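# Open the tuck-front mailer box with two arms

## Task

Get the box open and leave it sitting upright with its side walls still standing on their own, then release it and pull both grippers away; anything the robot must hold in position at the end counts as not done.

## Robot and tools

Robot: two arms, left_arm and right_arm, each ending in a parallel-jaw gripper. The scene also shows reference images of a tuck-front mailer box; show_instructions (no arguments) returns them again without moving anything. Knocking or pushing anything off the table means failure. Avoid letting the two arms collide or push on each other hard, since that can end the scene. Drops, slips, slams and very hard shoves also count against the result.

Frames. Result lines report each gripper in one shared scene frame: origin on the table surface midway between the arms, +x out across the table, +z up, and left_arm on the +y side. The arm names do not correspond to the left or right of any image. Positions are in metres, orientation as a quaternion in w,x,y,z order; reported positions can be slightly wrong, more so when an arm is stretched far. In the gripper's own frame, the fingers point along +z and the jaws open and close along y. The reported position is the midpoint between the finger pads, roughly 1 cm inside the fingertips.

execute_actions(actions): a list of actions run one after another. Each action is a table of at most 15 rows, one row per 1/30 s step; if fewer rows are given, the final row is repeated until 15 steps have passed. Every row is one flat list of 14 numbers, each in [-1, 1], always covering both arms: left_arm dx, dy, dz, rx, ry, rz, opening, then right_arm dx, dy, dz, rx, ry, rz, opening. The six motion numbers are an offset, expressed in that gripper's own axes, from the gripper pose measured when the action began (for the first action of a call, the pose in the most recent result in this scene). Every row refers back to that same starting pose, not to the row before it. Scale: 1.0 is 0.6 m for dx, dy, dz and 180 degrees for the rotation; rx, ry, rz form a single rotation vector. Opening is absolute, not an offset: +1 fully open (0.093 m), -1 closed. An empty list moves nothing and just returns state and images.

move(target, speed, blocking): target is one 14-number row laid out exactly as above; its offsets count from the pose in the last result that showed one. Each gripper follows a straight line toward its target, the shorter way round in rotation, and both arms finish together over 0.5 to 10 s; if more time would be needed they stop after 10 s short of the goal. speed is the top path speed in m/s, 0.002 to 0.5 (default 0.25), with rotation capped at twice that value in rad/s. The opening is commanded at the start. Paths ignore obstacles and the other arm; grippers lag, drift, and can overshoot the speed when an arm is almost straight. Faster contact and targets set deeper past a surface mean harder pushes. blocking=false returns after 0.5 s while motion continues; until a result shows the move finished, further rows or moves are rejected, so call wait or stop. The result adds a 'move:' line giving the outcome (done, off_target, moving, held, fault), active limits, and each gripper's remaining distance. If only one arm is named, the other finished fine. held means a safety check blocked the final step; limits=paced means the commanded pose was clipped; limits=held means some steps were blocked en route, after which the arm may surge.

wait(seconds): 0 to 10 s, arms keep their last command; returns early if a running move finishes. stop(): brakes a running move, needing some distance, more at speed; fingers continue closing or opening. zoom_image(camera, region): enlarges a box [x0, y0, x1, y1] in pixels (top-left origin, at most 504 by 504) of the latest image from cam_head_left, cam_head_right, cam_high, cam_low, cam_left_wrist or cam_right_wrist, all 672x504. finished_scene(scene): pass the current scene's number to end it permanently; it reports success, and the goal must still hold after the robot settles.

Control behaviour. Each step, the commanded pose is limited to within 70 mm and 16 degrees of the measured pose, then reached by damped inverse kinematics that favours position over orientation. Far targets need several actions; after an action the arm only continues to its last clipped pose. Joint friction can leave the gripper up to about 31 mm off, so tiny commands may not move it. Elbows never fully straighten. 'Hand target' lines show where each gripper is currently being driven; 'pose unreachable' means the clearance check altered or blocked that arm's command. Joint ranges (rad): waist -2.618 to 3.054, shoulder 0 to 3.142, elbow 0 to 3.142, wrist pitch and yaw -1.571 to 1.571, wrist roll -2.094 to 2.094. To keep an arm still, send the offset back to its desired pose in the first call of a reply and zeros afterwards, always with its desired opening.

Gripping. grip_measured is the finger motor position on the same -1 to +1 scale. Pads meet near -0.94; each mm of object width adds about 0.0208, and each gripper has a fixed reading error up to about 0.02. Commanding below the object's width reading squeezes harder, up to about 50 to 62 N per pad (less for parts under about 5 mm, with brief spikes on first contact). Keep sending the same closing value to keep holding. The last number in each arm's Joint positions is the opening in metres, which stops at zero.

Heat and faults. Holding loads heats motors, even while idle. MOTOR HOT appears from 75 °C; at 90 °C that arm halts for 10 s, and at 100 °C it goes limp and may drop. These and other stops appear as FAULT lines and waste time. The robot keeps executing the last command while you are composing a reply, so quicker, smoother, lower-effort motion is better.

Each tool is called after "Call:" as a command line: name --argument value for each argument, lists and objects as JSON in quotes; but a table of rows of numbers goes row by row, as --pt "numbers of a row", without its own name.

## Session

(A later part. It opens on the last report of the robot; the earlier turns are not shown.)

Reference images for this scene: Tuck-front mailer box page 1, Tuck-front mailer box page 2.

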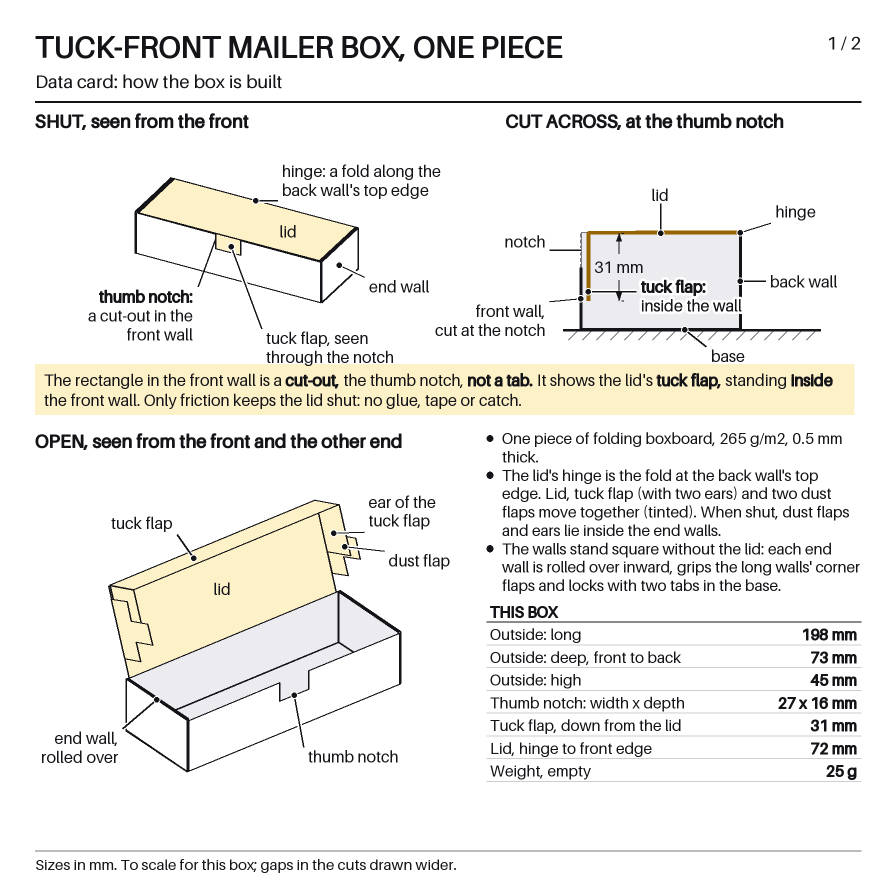

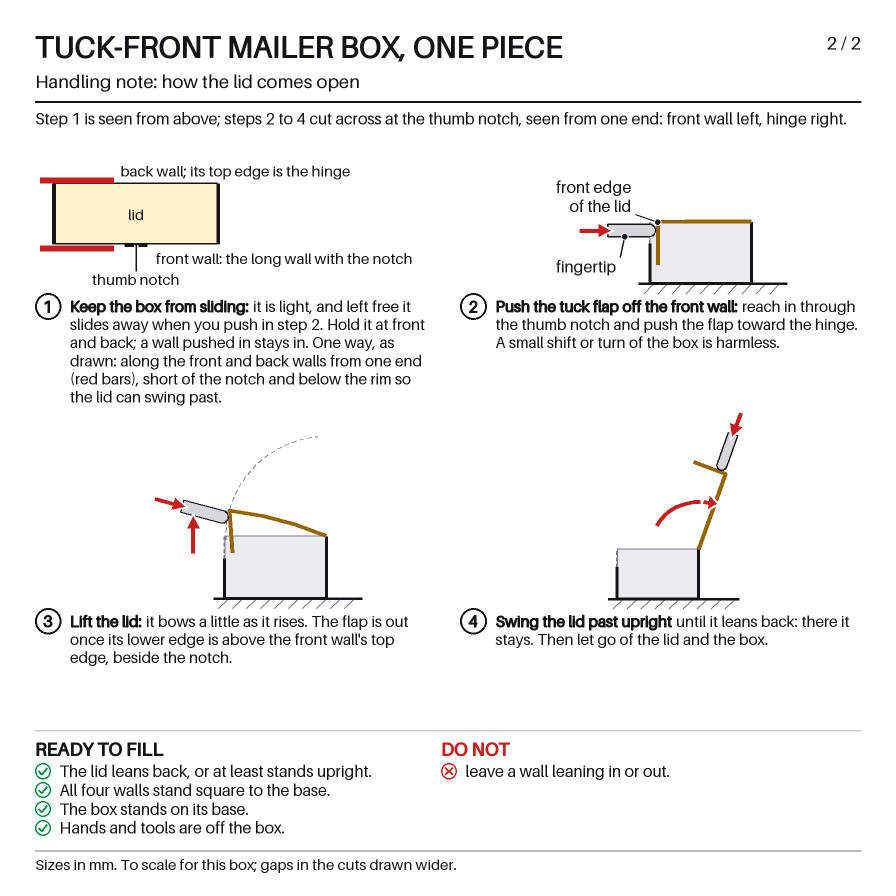

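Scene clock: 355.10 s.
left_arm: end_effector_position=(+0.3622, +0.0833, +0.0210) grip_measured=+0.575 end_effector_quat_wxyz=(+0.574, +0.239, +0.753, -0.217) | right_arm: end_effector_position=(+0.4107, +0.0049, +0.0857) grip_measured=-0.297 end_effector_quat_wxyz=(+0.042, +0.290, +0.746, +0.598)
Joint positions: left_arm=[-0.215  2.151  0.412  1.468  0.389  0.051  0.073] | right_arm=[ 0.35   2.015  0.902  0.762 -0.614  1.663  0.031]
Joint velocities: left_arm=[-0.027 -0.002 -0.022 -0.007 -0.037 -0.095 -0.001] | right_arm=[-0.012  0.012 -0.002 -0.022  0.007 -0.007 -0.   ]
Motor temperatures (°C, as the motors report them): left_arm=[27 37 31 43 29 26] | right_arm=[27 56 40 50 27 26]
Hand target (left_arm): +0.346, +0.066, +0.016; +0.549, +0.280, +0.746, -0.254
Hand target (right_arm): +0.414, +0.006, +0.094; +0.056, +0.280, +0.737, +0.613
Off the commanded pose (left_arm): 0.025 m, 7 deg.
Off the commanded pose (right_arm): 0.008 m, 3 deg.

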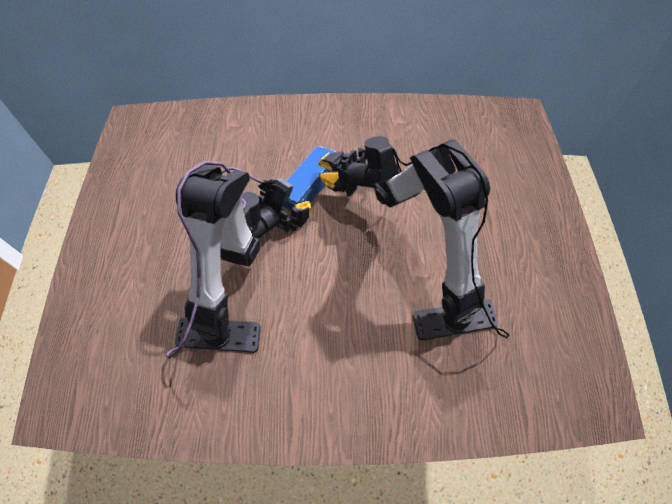

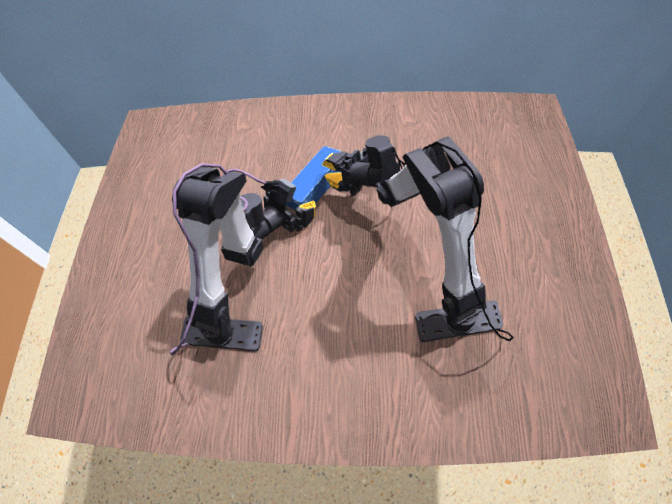

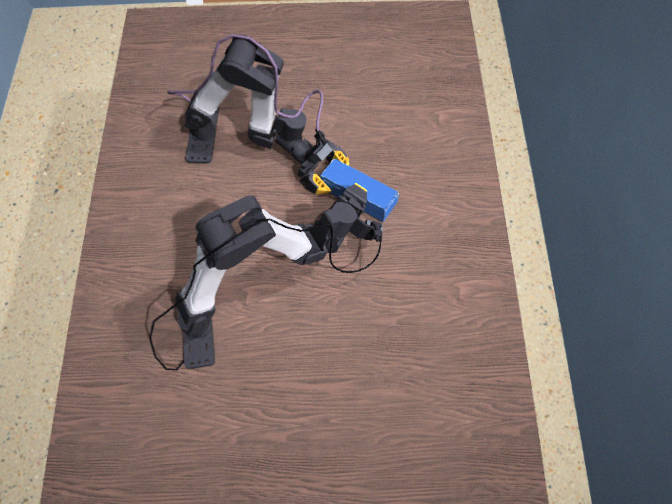

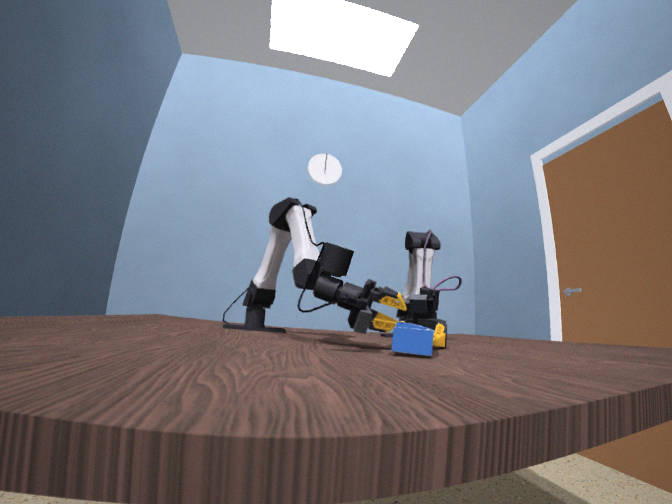

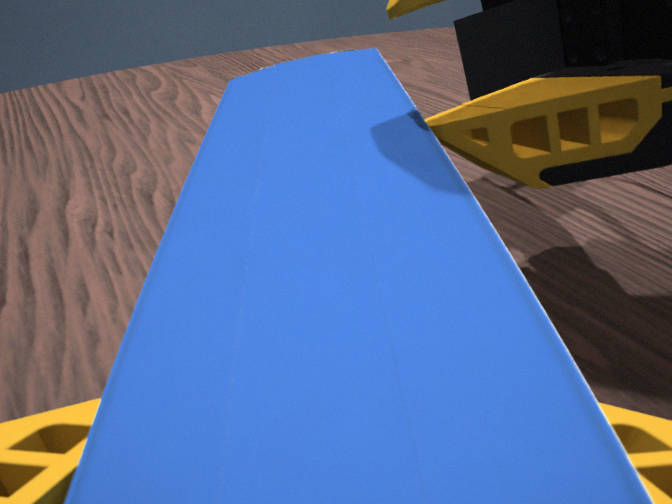

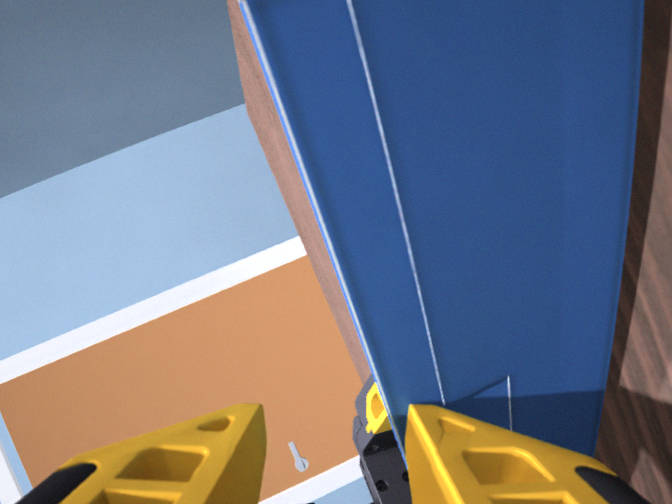

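Call:
execute_actions --actions '[[[0.004,0.012,0,-0.012,0.004,0,0.57,0,0.002,0,-0.002,0,-0.006,-0.3]],[[0.004,0.012,0,-0.012,0.004,-0.006,0.63,-0.008,0.003,0,-0.003,-0.008,0,0.0]],[[0,0,0,0,0,-0.006,0.63,0,0.003,0,-0.003,0,0,0.3]],[[0,0,0,0,0,0,0.56,0,0.003,0,-0.003,0,0,0.42]],[[0.008,-0.03,0,0.03,0.008,0.004,0.56,0,0.003,0,-0.003,0,0,0.42]],[[0.008,-0.04,0,0.04,0.008,0.004,0.58,0,0.004,0,-0.004,0,0,0.42]],[[0.008,-0.04,0,0.04,0.008,0.004,0.58,0,0.012,0,-0.012,0,-0.006,0.35]],[[0.008,-0.04,0,0.04,0.008,0.004,0.58,0,0.014,0,-0.014,0,-0.008,0.28]],[[0.008,-0.04,0,0.04,0.008,0.004,0.58,0,0.014,0,-0.014,0,-0.008,0.21]],[[0.008,-0.04,0,0.04,0.008,0.004,0.58,0,0.014,0,-0.014,0,-0.008,0.14]],[[0.008,-0.04,0,0.04,0.008,0.004,0.58,0,0.014,0,-0.014,0,-0.008,0.07]],[[0.008,-0.04,0,0.04,0.008,0.004,0.58,0,0.014,0,-0.014,0,-0.008,0.0]]]'

Scene clock: 367.50 s.
left_arm: end_effector_position=(+0.3621, +0.0852, +0.0201) grip_measured=+0.580 end_effector_quat_wxyz=(+0.572, +0.243, +0.753, -0.217) | right_arm: end_effector_position=(+0.4123, +0.0036, +0.0852) grip_measured=+0.003 end_effector_quat_wxyz=(+0.046, +0.292, +0.746, +0.597)
Joint positions: left_arm=[-0.205  2.151  0.412  1.463  0.405  0.061  0.073] | right_arm=[ 0.348  2.015  0.902  0.761 -0.606  1.66   0.045]
Joint velocities: left_arm=[ 0.012 -0.007  0.012 -0.037 -0.066 -0.022  0.   ] | right_arm=[ 0.007  0.002 -0.002 -0.066 -0.066 -0.007 -0.   ]
Motor temperatures (°C, as the motors report them): left_arm=[27 37 31 43 29 26] | right_arm=[27 56 40 50 27 26]
Hand target (left_arm): +0.346, +0.068, +0.016; +0.549, +0.283, +0.744, -0.255
Hand target (right_arm): +0.416, +0.004, +0.093; +0.061, +0.283, +0.737, +0.611
Off the commanded pose (left_arm): 0.025 m, 7 deg.
Off the commanded pose (right_arm): 0.009 m, 3 deg.

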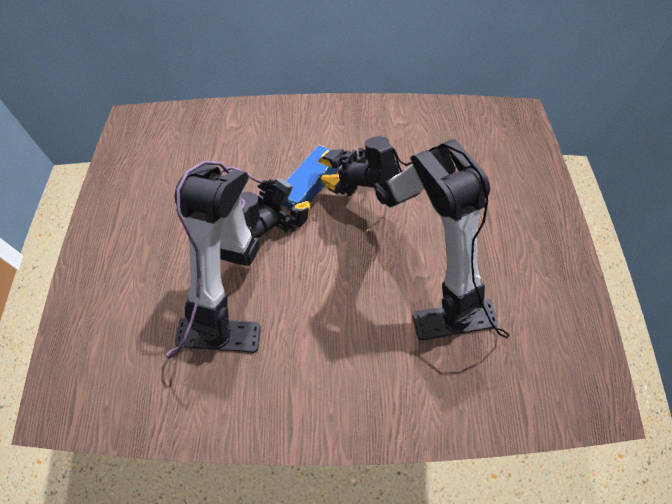

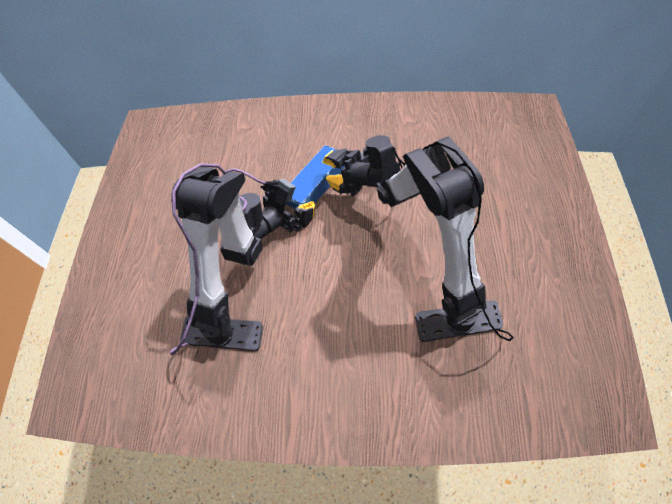

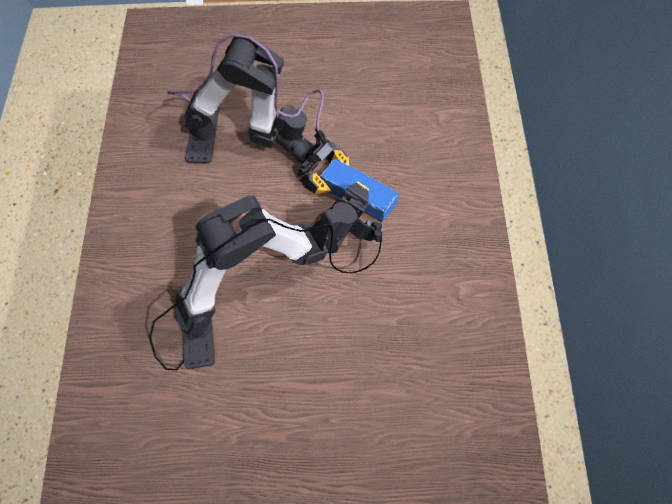

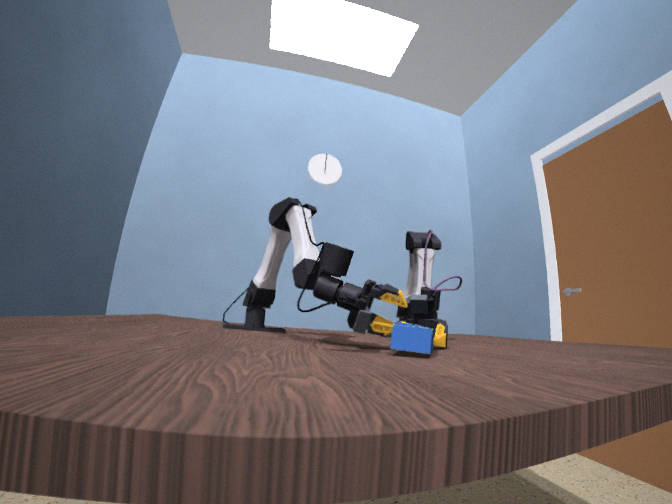

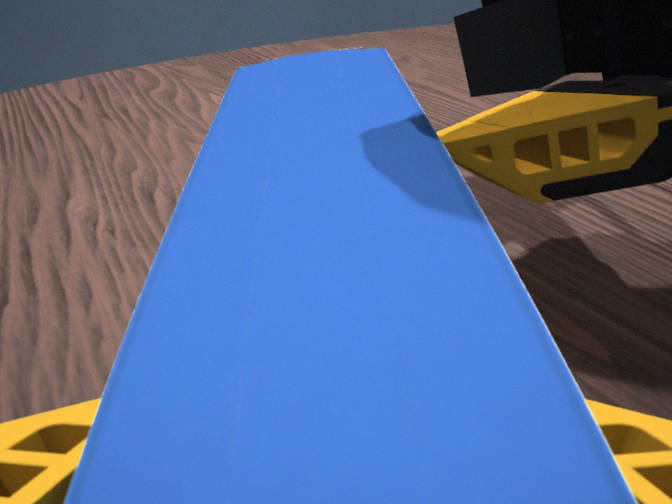

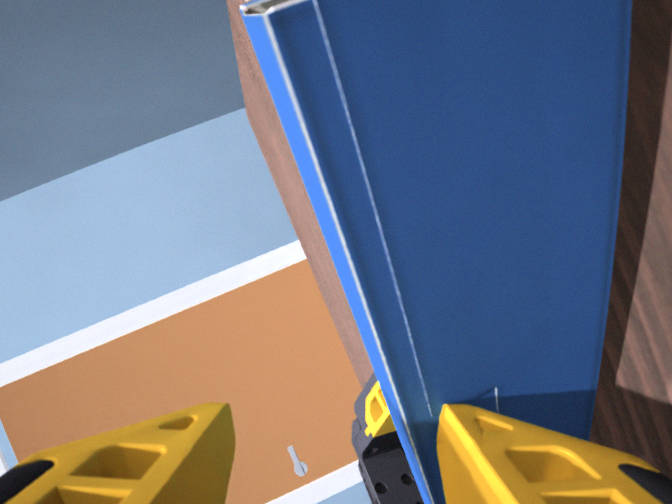

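Call:
execute_actions --actions '[[[0.004,0.012,0,-0.012,0.004,0,0.62,0,0.002,0,-0.002,0,0,0.15]],[[0.004,0.012,0,-0.012,0.004,-0.008,0.63,0,0.003,0,-0.003,0,0,0.3]],[[0,0.01,0,-0.01,0,-0.006,0.55,0.009,0.003,0,-0.003,0.009,0,0.5]],[[0,0,0,0,0,0,0.55,0,0.003,0,-0.003,0,0,0.55]],[[0.008,-0.025,0,0.025,0.008,0.003,0.55,0,0.003,0,-0.003,0,0,0.55]],[[0.008,-0.03,0,0.03,0.008,0.003,0.55,0,0.003,0,-0.003,0,0,0.55]],[[0.008,-0.04,0,0.04,0.008,0.003,0.55,0,0.004,0,-0.004,0,0,0.55]]]'

Call:
execute_actions --actions '[[[0.008,-0.04,0,0.04,0.008,0.003,0.56,0,0.012,0,-0.012,0,-0.004,0.48]],[[0.008,-0.04,0,0.04,0.008,0.003,0.56,0,0.014,0,-0.014,0,-0.006,0.41]],[[0.008,-0.04,0,0.04,0.008,0.003,0.56,0,0.016,0,-0.016,0,-0.008,0.34]],[[0.008,-0.04,0,0.04,0.008,0.003,0.56,0,0.016,0,-0.016,0,-0.008,0.27]],[[0.008,-0.04,0,0.04,0.008,0.003,0.56,0,0.016,0,-0.016,0,-0.008,0.2]],[[0.008,-0.04,0,0.04,0.008,0.003,0.56,0,0.016,0,-0.016,0,-0.008,0.13]],[[0.008,-0.04,0,0.04,0.008,0.003,0.56,0,0.016,0,-0.016,0,-0.008,0.06]]]'

Scene clock: 376.03 s.
left_arm: end_effector_position=(+0.3611, +0.0847, +0.0185) grip_measured=+0.554 end_effector_quat_wxyz=(+0.570, +0.247, +0.753, -0.217) | right_arm: end_effector_position=(+0.4081, +0.0046, +0.0822) grip_measured=+0.548 end_effector_quat_wxyz=(+0.033, +0.291, +0.750, +0.593)
Joint positions: left_arm=[-0.204  2.151  0.412  1.455  0.41   0.07   0.072] | right_arm=[ 0.348  2.015  0.902  0.742 -0.627  1.661  0.072]
Joint velocities: left_arm=[ 0.007  0.002  0.012  0.081 -0.007 -0.037 -0.   ] | right_arm=[-0.017 -0.012 -0.032 -0.066  0.007 -0.037 -0.   ]
Motor temperatures (°C, as the motors report them): left_arm=[27 37 31 43 29 26] | right_arm=[27 56 40 50 27 26]
Hand target (left_arm): +0.346, +0.069, +0.015; +0.547, +0.282, +0.746, -0.254
Hand target (right_arm): +0.410, +0.005, +0.087; +0.038, +0.287, +0.744, +0.602
Off the commanded pose (left_arm): 0.022 m, 7 deg.
Off the commanded pose (right_arm): 0.005 m, 1 deg.

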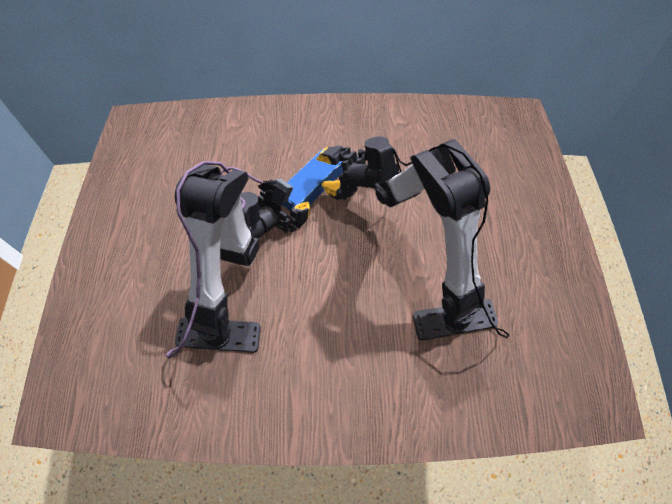

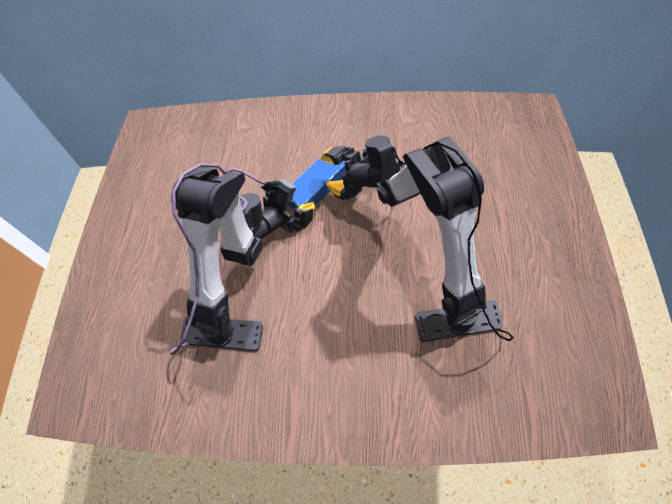

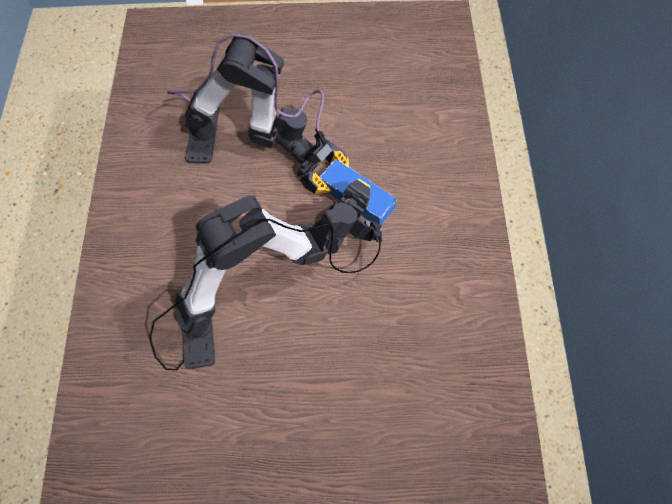

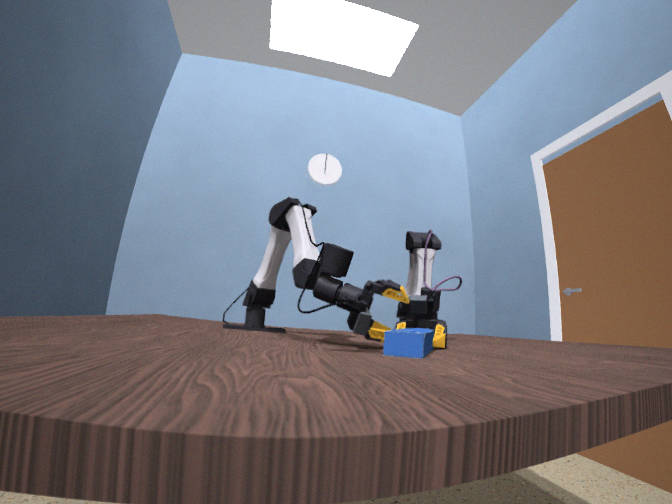

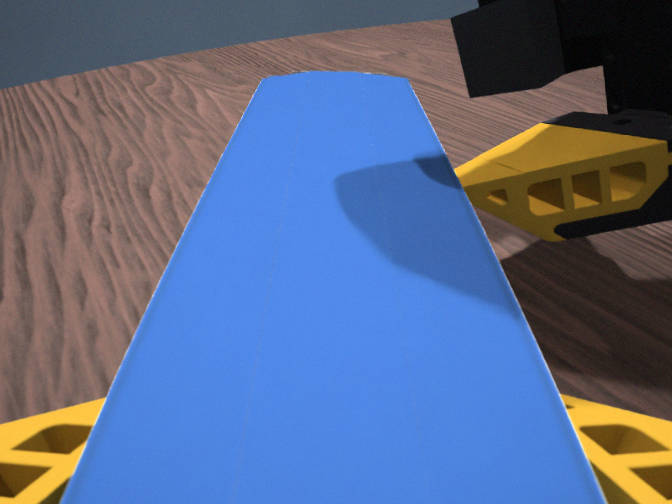

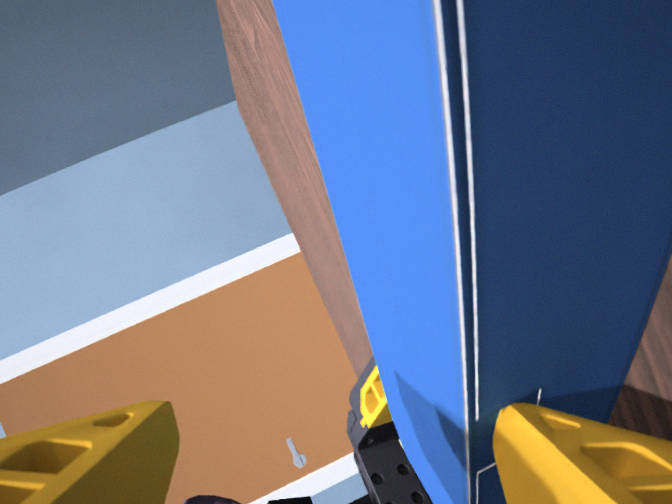

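Scene clock: 379.53 s.
left_arm: end_effector_position=(+0.3610, +0.0874, +0.0187) grip_measured=+0.561 end_effector_quat_wxyz=(+0.568, +0.250, +0.752, -0.221) | right_arm: end_effector_position=(+0.4077, +0.0060, +0.0862) grip_measured=+0.063 end_effector_quat_wxyz=(+0.024, +0.294, +0.743, +0.601)
Joint positions: left_arm=[-0.187  2.151  0.412  1.453  0.437  0.074  0.072] | right_arm=[ 0.348  2.015  0.902  0.76  -0.638  1.691  0.048]
Joint velocities: left_arm=[-0.002 -0.002 -0.012 -0.066  0.022  0.022 -0.001] | right_arm=[-0.007  0.002  0.002  0.007 -0.081 -0.022  0.   ]
Motor temperatures (°C, as the motors report them): left_arm=[27 37 31 43 29 26] | right_arm=[27 56 40 51 27 26]
Hand target (left_arm): +0.344, +0.070, +0.015; +0.545, +0.289, +0.743, -0.260
Hand target (right_arm): +0.412, +0.007, +0.095; +0.041, +0.283, +0.733, +0.618
Off the commanded pose (left_arm): 0.025 m, 7 deg.
Off the commanded pose (right_arm): 0.010 m, 3 deg.

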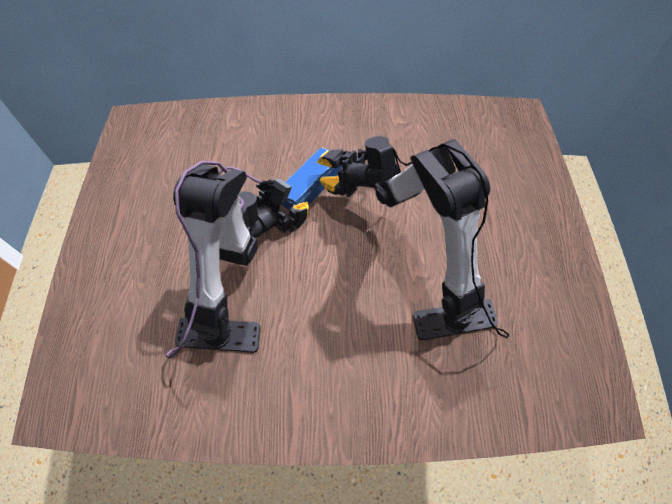

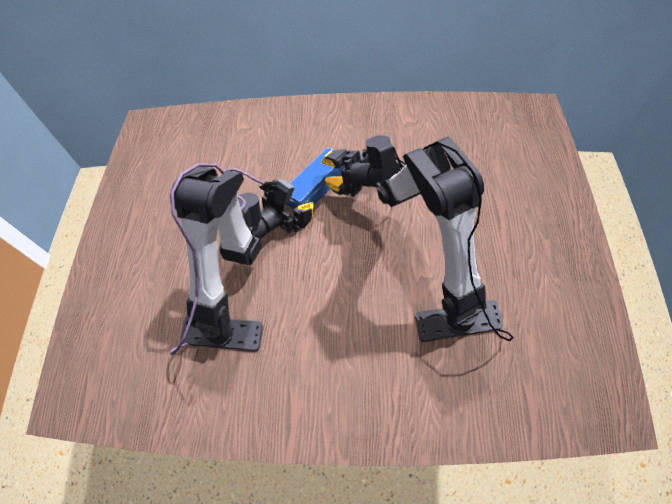

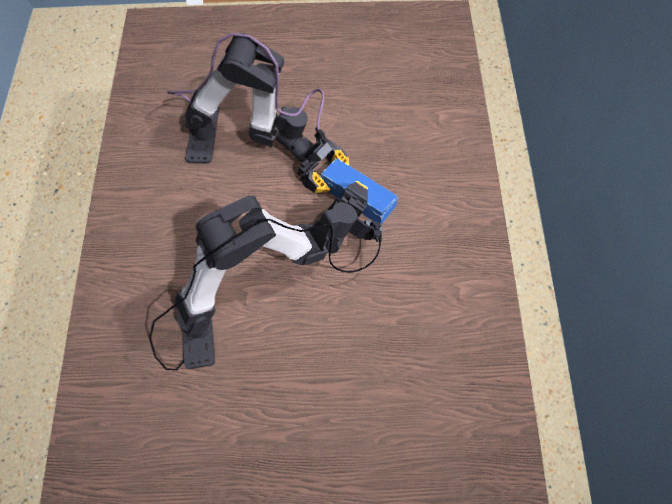

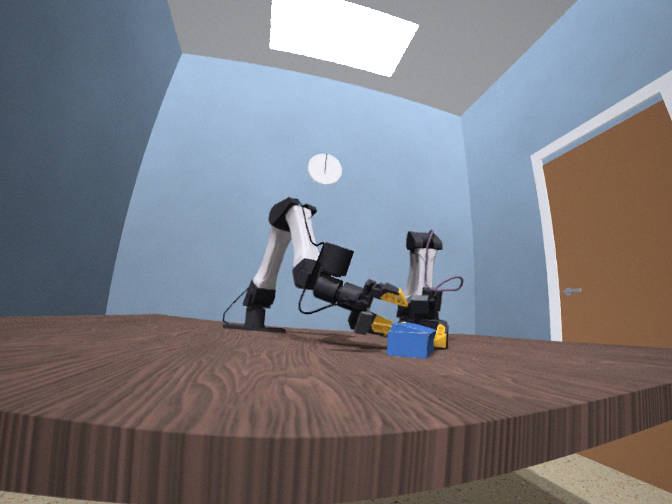

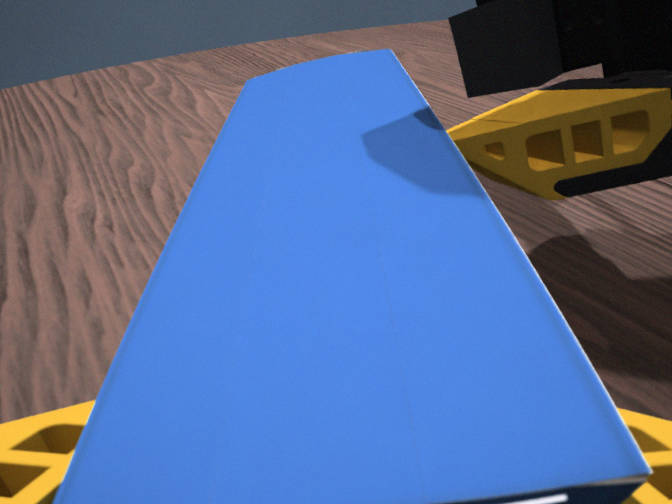

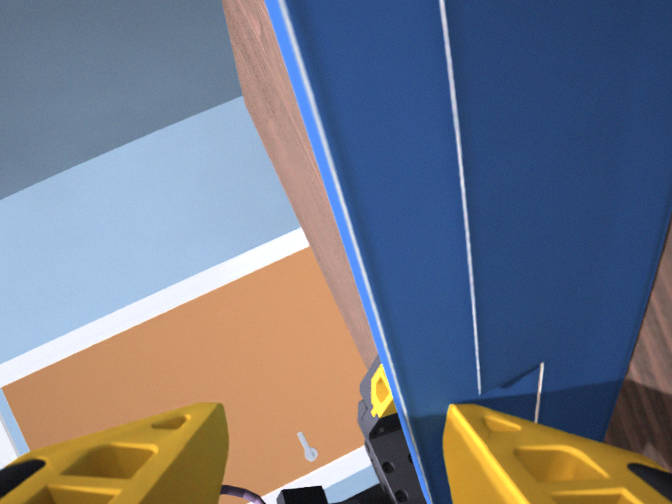

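Best yet; continue.

Call:
execute_actions --actions '[[[0.008,-0.04,0,0.04,0.008,0.003,0.56,0,0.014,0,-0.014,0,-0.008,-0.01]],[[0.008,-0.04,0,0.04,0.008,0.003,0.56,0,0.012,0,-0.012,0,-0.008,-0.08]],[[0.008,-0.04,0,0.04,0.008,0.003,0.56,0,0.01,0,-0.01,0,-0.006,-0.15]],[[0.008,-0.04,0,0.04,0.008,0.003,0.56,0,0.008,0,-0.008,0,-0.006,-0.22]],[[0.008,-0.035,0,0.035,0.008,0.003,0.56,0,0.008,0,-0.008,0,-0.004,-0.29]]]'

Scene clock: 384.07 s.
left_arm: end_effector_position=(+0.3608, +0.0879, +0.0188) grip_measured=+0.561 end_effector_quat_wxyz=(+0.568, +0.251, +0.751, -0.223) | right_arm: end_effector_position=(+0.4052, +0.0064, +0.0841) grip_measured=-0.287 end_effector_quat_wxyz=(+0.016, +0.294, +0.746, +0.598)
Joint positions: left_arm=[-0.183  2.151  0.412  1.453  0.446  0.074  0.072] | right_arm=[ 0.348  2.015  0.902  0.748 -0.65   1.691  0.031]
Joint velocities: left_arm=[ 0.012  0.007 -0.017  0.037  0.007  0.051  0.   ] | right_arm=[-0.007  0.002 -0.002  0.022 -0.051  0.007 -0.   ]
Motor temperatures (°C, as the motors report them): left_arm=[27 37 30 43 29 26] | right_arm=[27 56 40 51 27 26]
Hand target (left_arm): +0.346, +0.073, +0.015; +0.546, +0.286, +0.744, -0.258
Hand target (right_arm): +0.408, +0.007, +0.089; +0.025, +0.289, +0.739, +0.608
Off the commanded pose (left_arm): 0.022 m, 6 deg.
Off the commanded pose (right_arm): 0.006 m, 2 deg.

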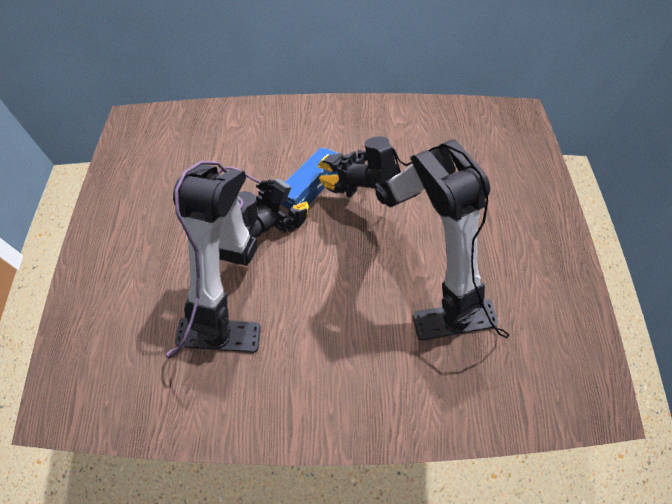

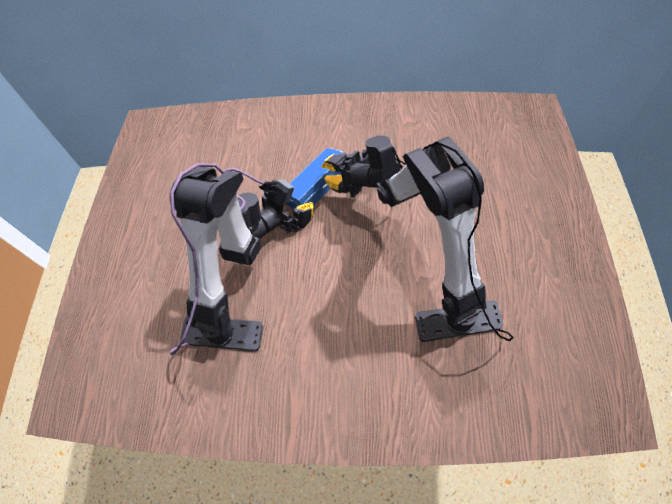

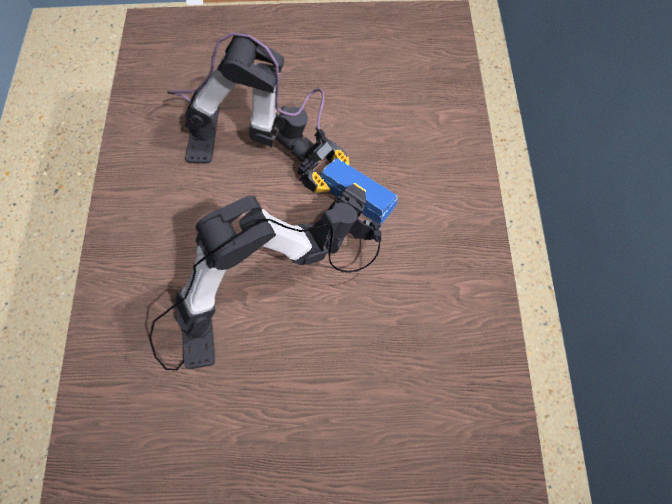

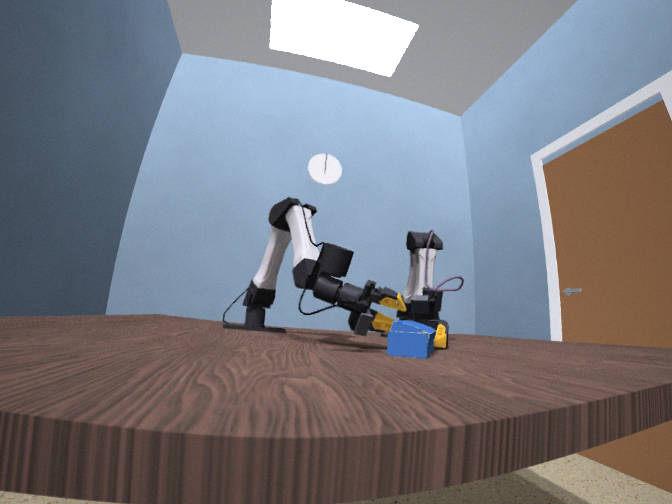

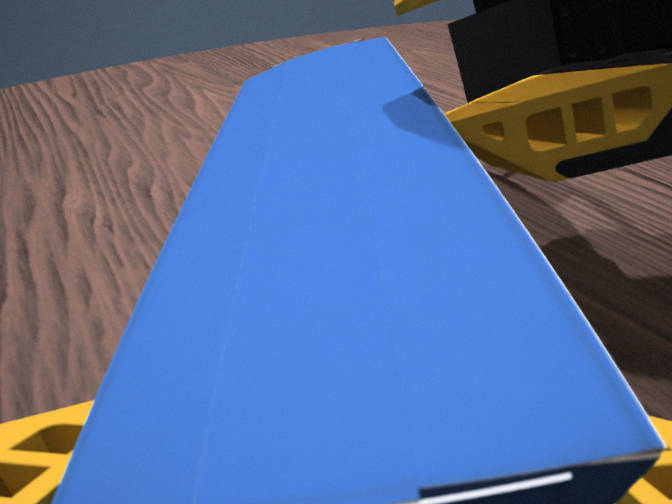

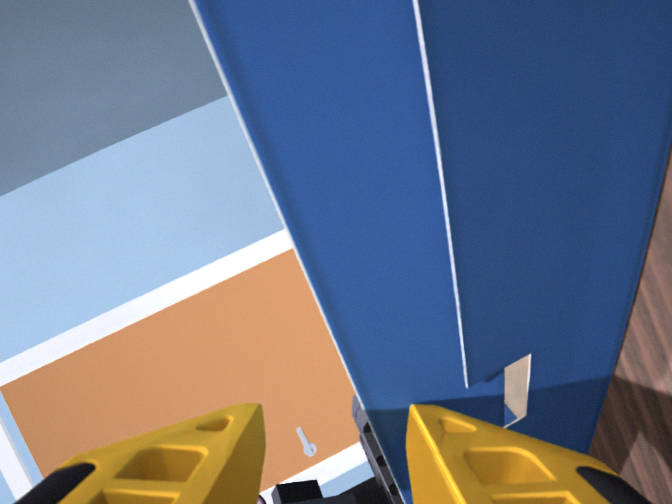

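Call:
execute_actions --actions '[[[0.008,-0.035,0,0.035,0.008,0.003,0.56,0,0.012,0,-0.012,0,-0.006,-0.36]],[[0.008,-0.035,0,0.035,0.008,0.003,0.56,0,0.012,0,-0.012,0,-0.006,-0.43]],[[0.008,-0.035,0,0.035,0.008,0.003,0.56,0,0.012,0,-0.012,0,-0.006,-0.5]],[[0.008,-0.03,0,0.03,0.008,0.003,0.56,0,0.012,0,-0.012,0,-0.006,-0.55]],[[0.008,-0.03,0,0.03,0.008,0.003,0.56,0,0.012,0,-0.012,0,-0.004,-0.6]]]'

Scene clock: 389.57 s.
left_arm: end_effector_position=(+0.3610, +0.0883, +0.0188) grip_measured=+0.561 end_effector_quat_wxyz=(+0.568, +0.250, +0.752, -0.223) | right_arm: end_effector_position=(+0.4038, +0.0071, +0.0845) grip_measured=-0.597 end_effector_quat_wxyz=(+0.008, +0.297, +0.744, +0.599)
Joint positions: left_arm=[-0.182  2.151  0.412  1.453  0.445  0.074  0.072] | right_arm=[ 0.348  2.015  0.902  0.748 -0.659  1.707  0.017]
Joint velocities: left_arm=[-0.002  0.002  0.002  0.022  0.095 -0.007  0.001] | right_arm=[-0.007 -0.007  0.022  0.081  0.037 -0.037  0.   ]
Motor temperatures (°C, as the motors report them): left_arm=[27 37 30 42 29 26] | right_arm=[27 56 40 51 27 26]
Hand target (left_arm): +0.348, +0.076, +0.015; +0.549, +0.281, +0.746, -0.252
Hand target (right_arm): +0.407, +0.008, +0.091; +0.020, +0.290, +0.735, +0.612
Off the commanded pose (left_arm): 0.019 m, 6 deg.
Off the commanded pose (right_arm): 0.007 m, 2 deg.

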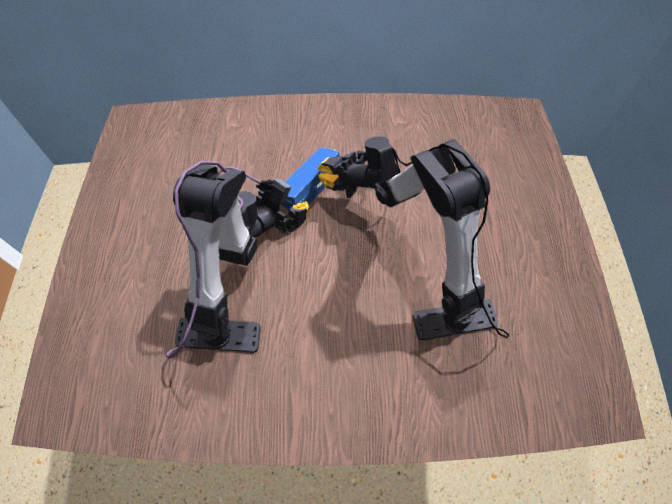

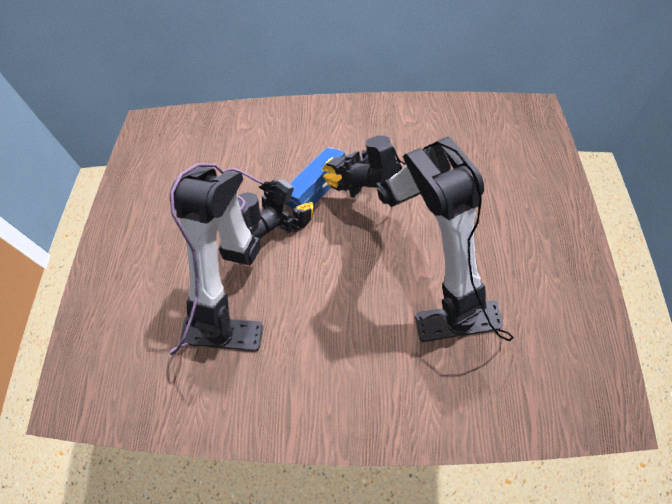

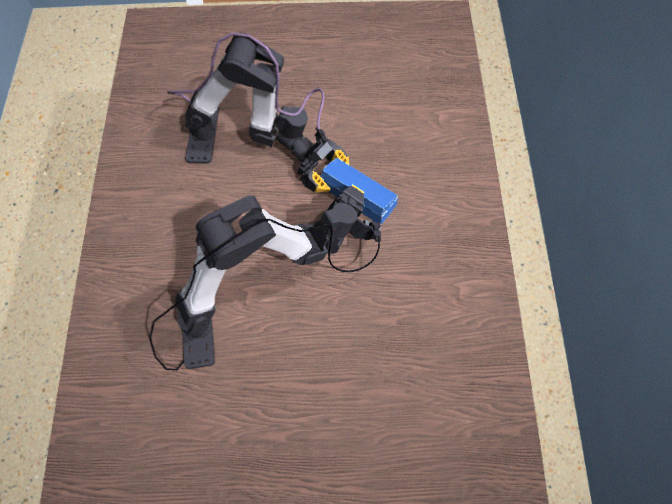

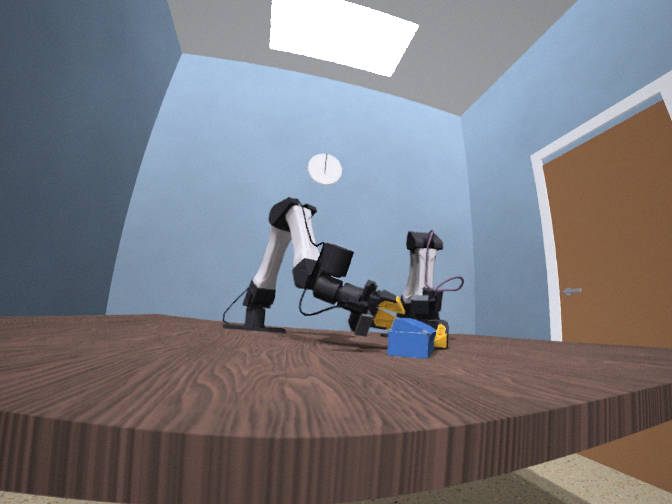

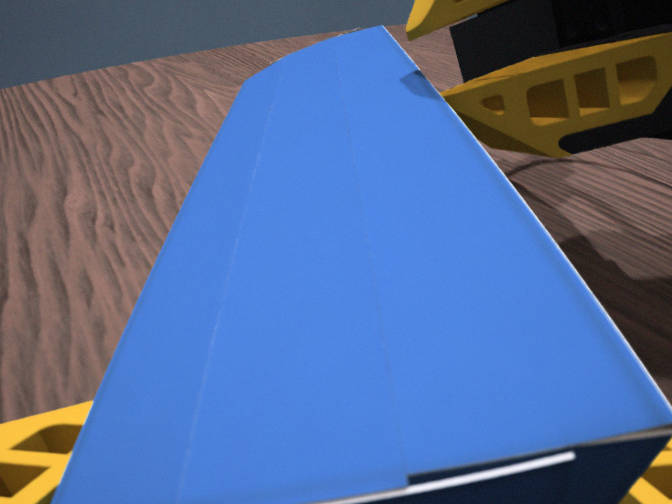

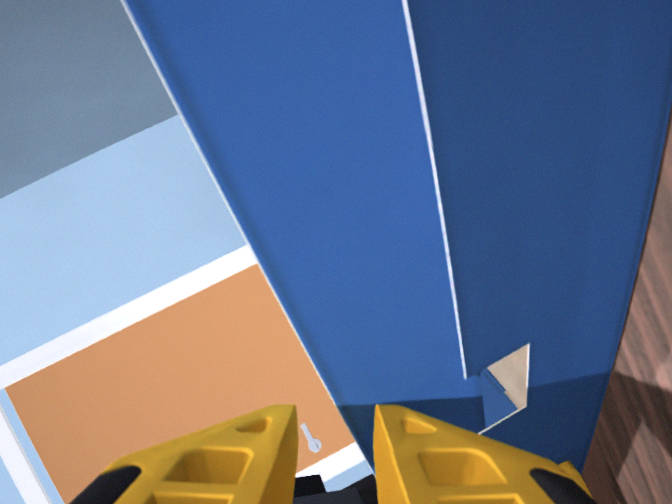

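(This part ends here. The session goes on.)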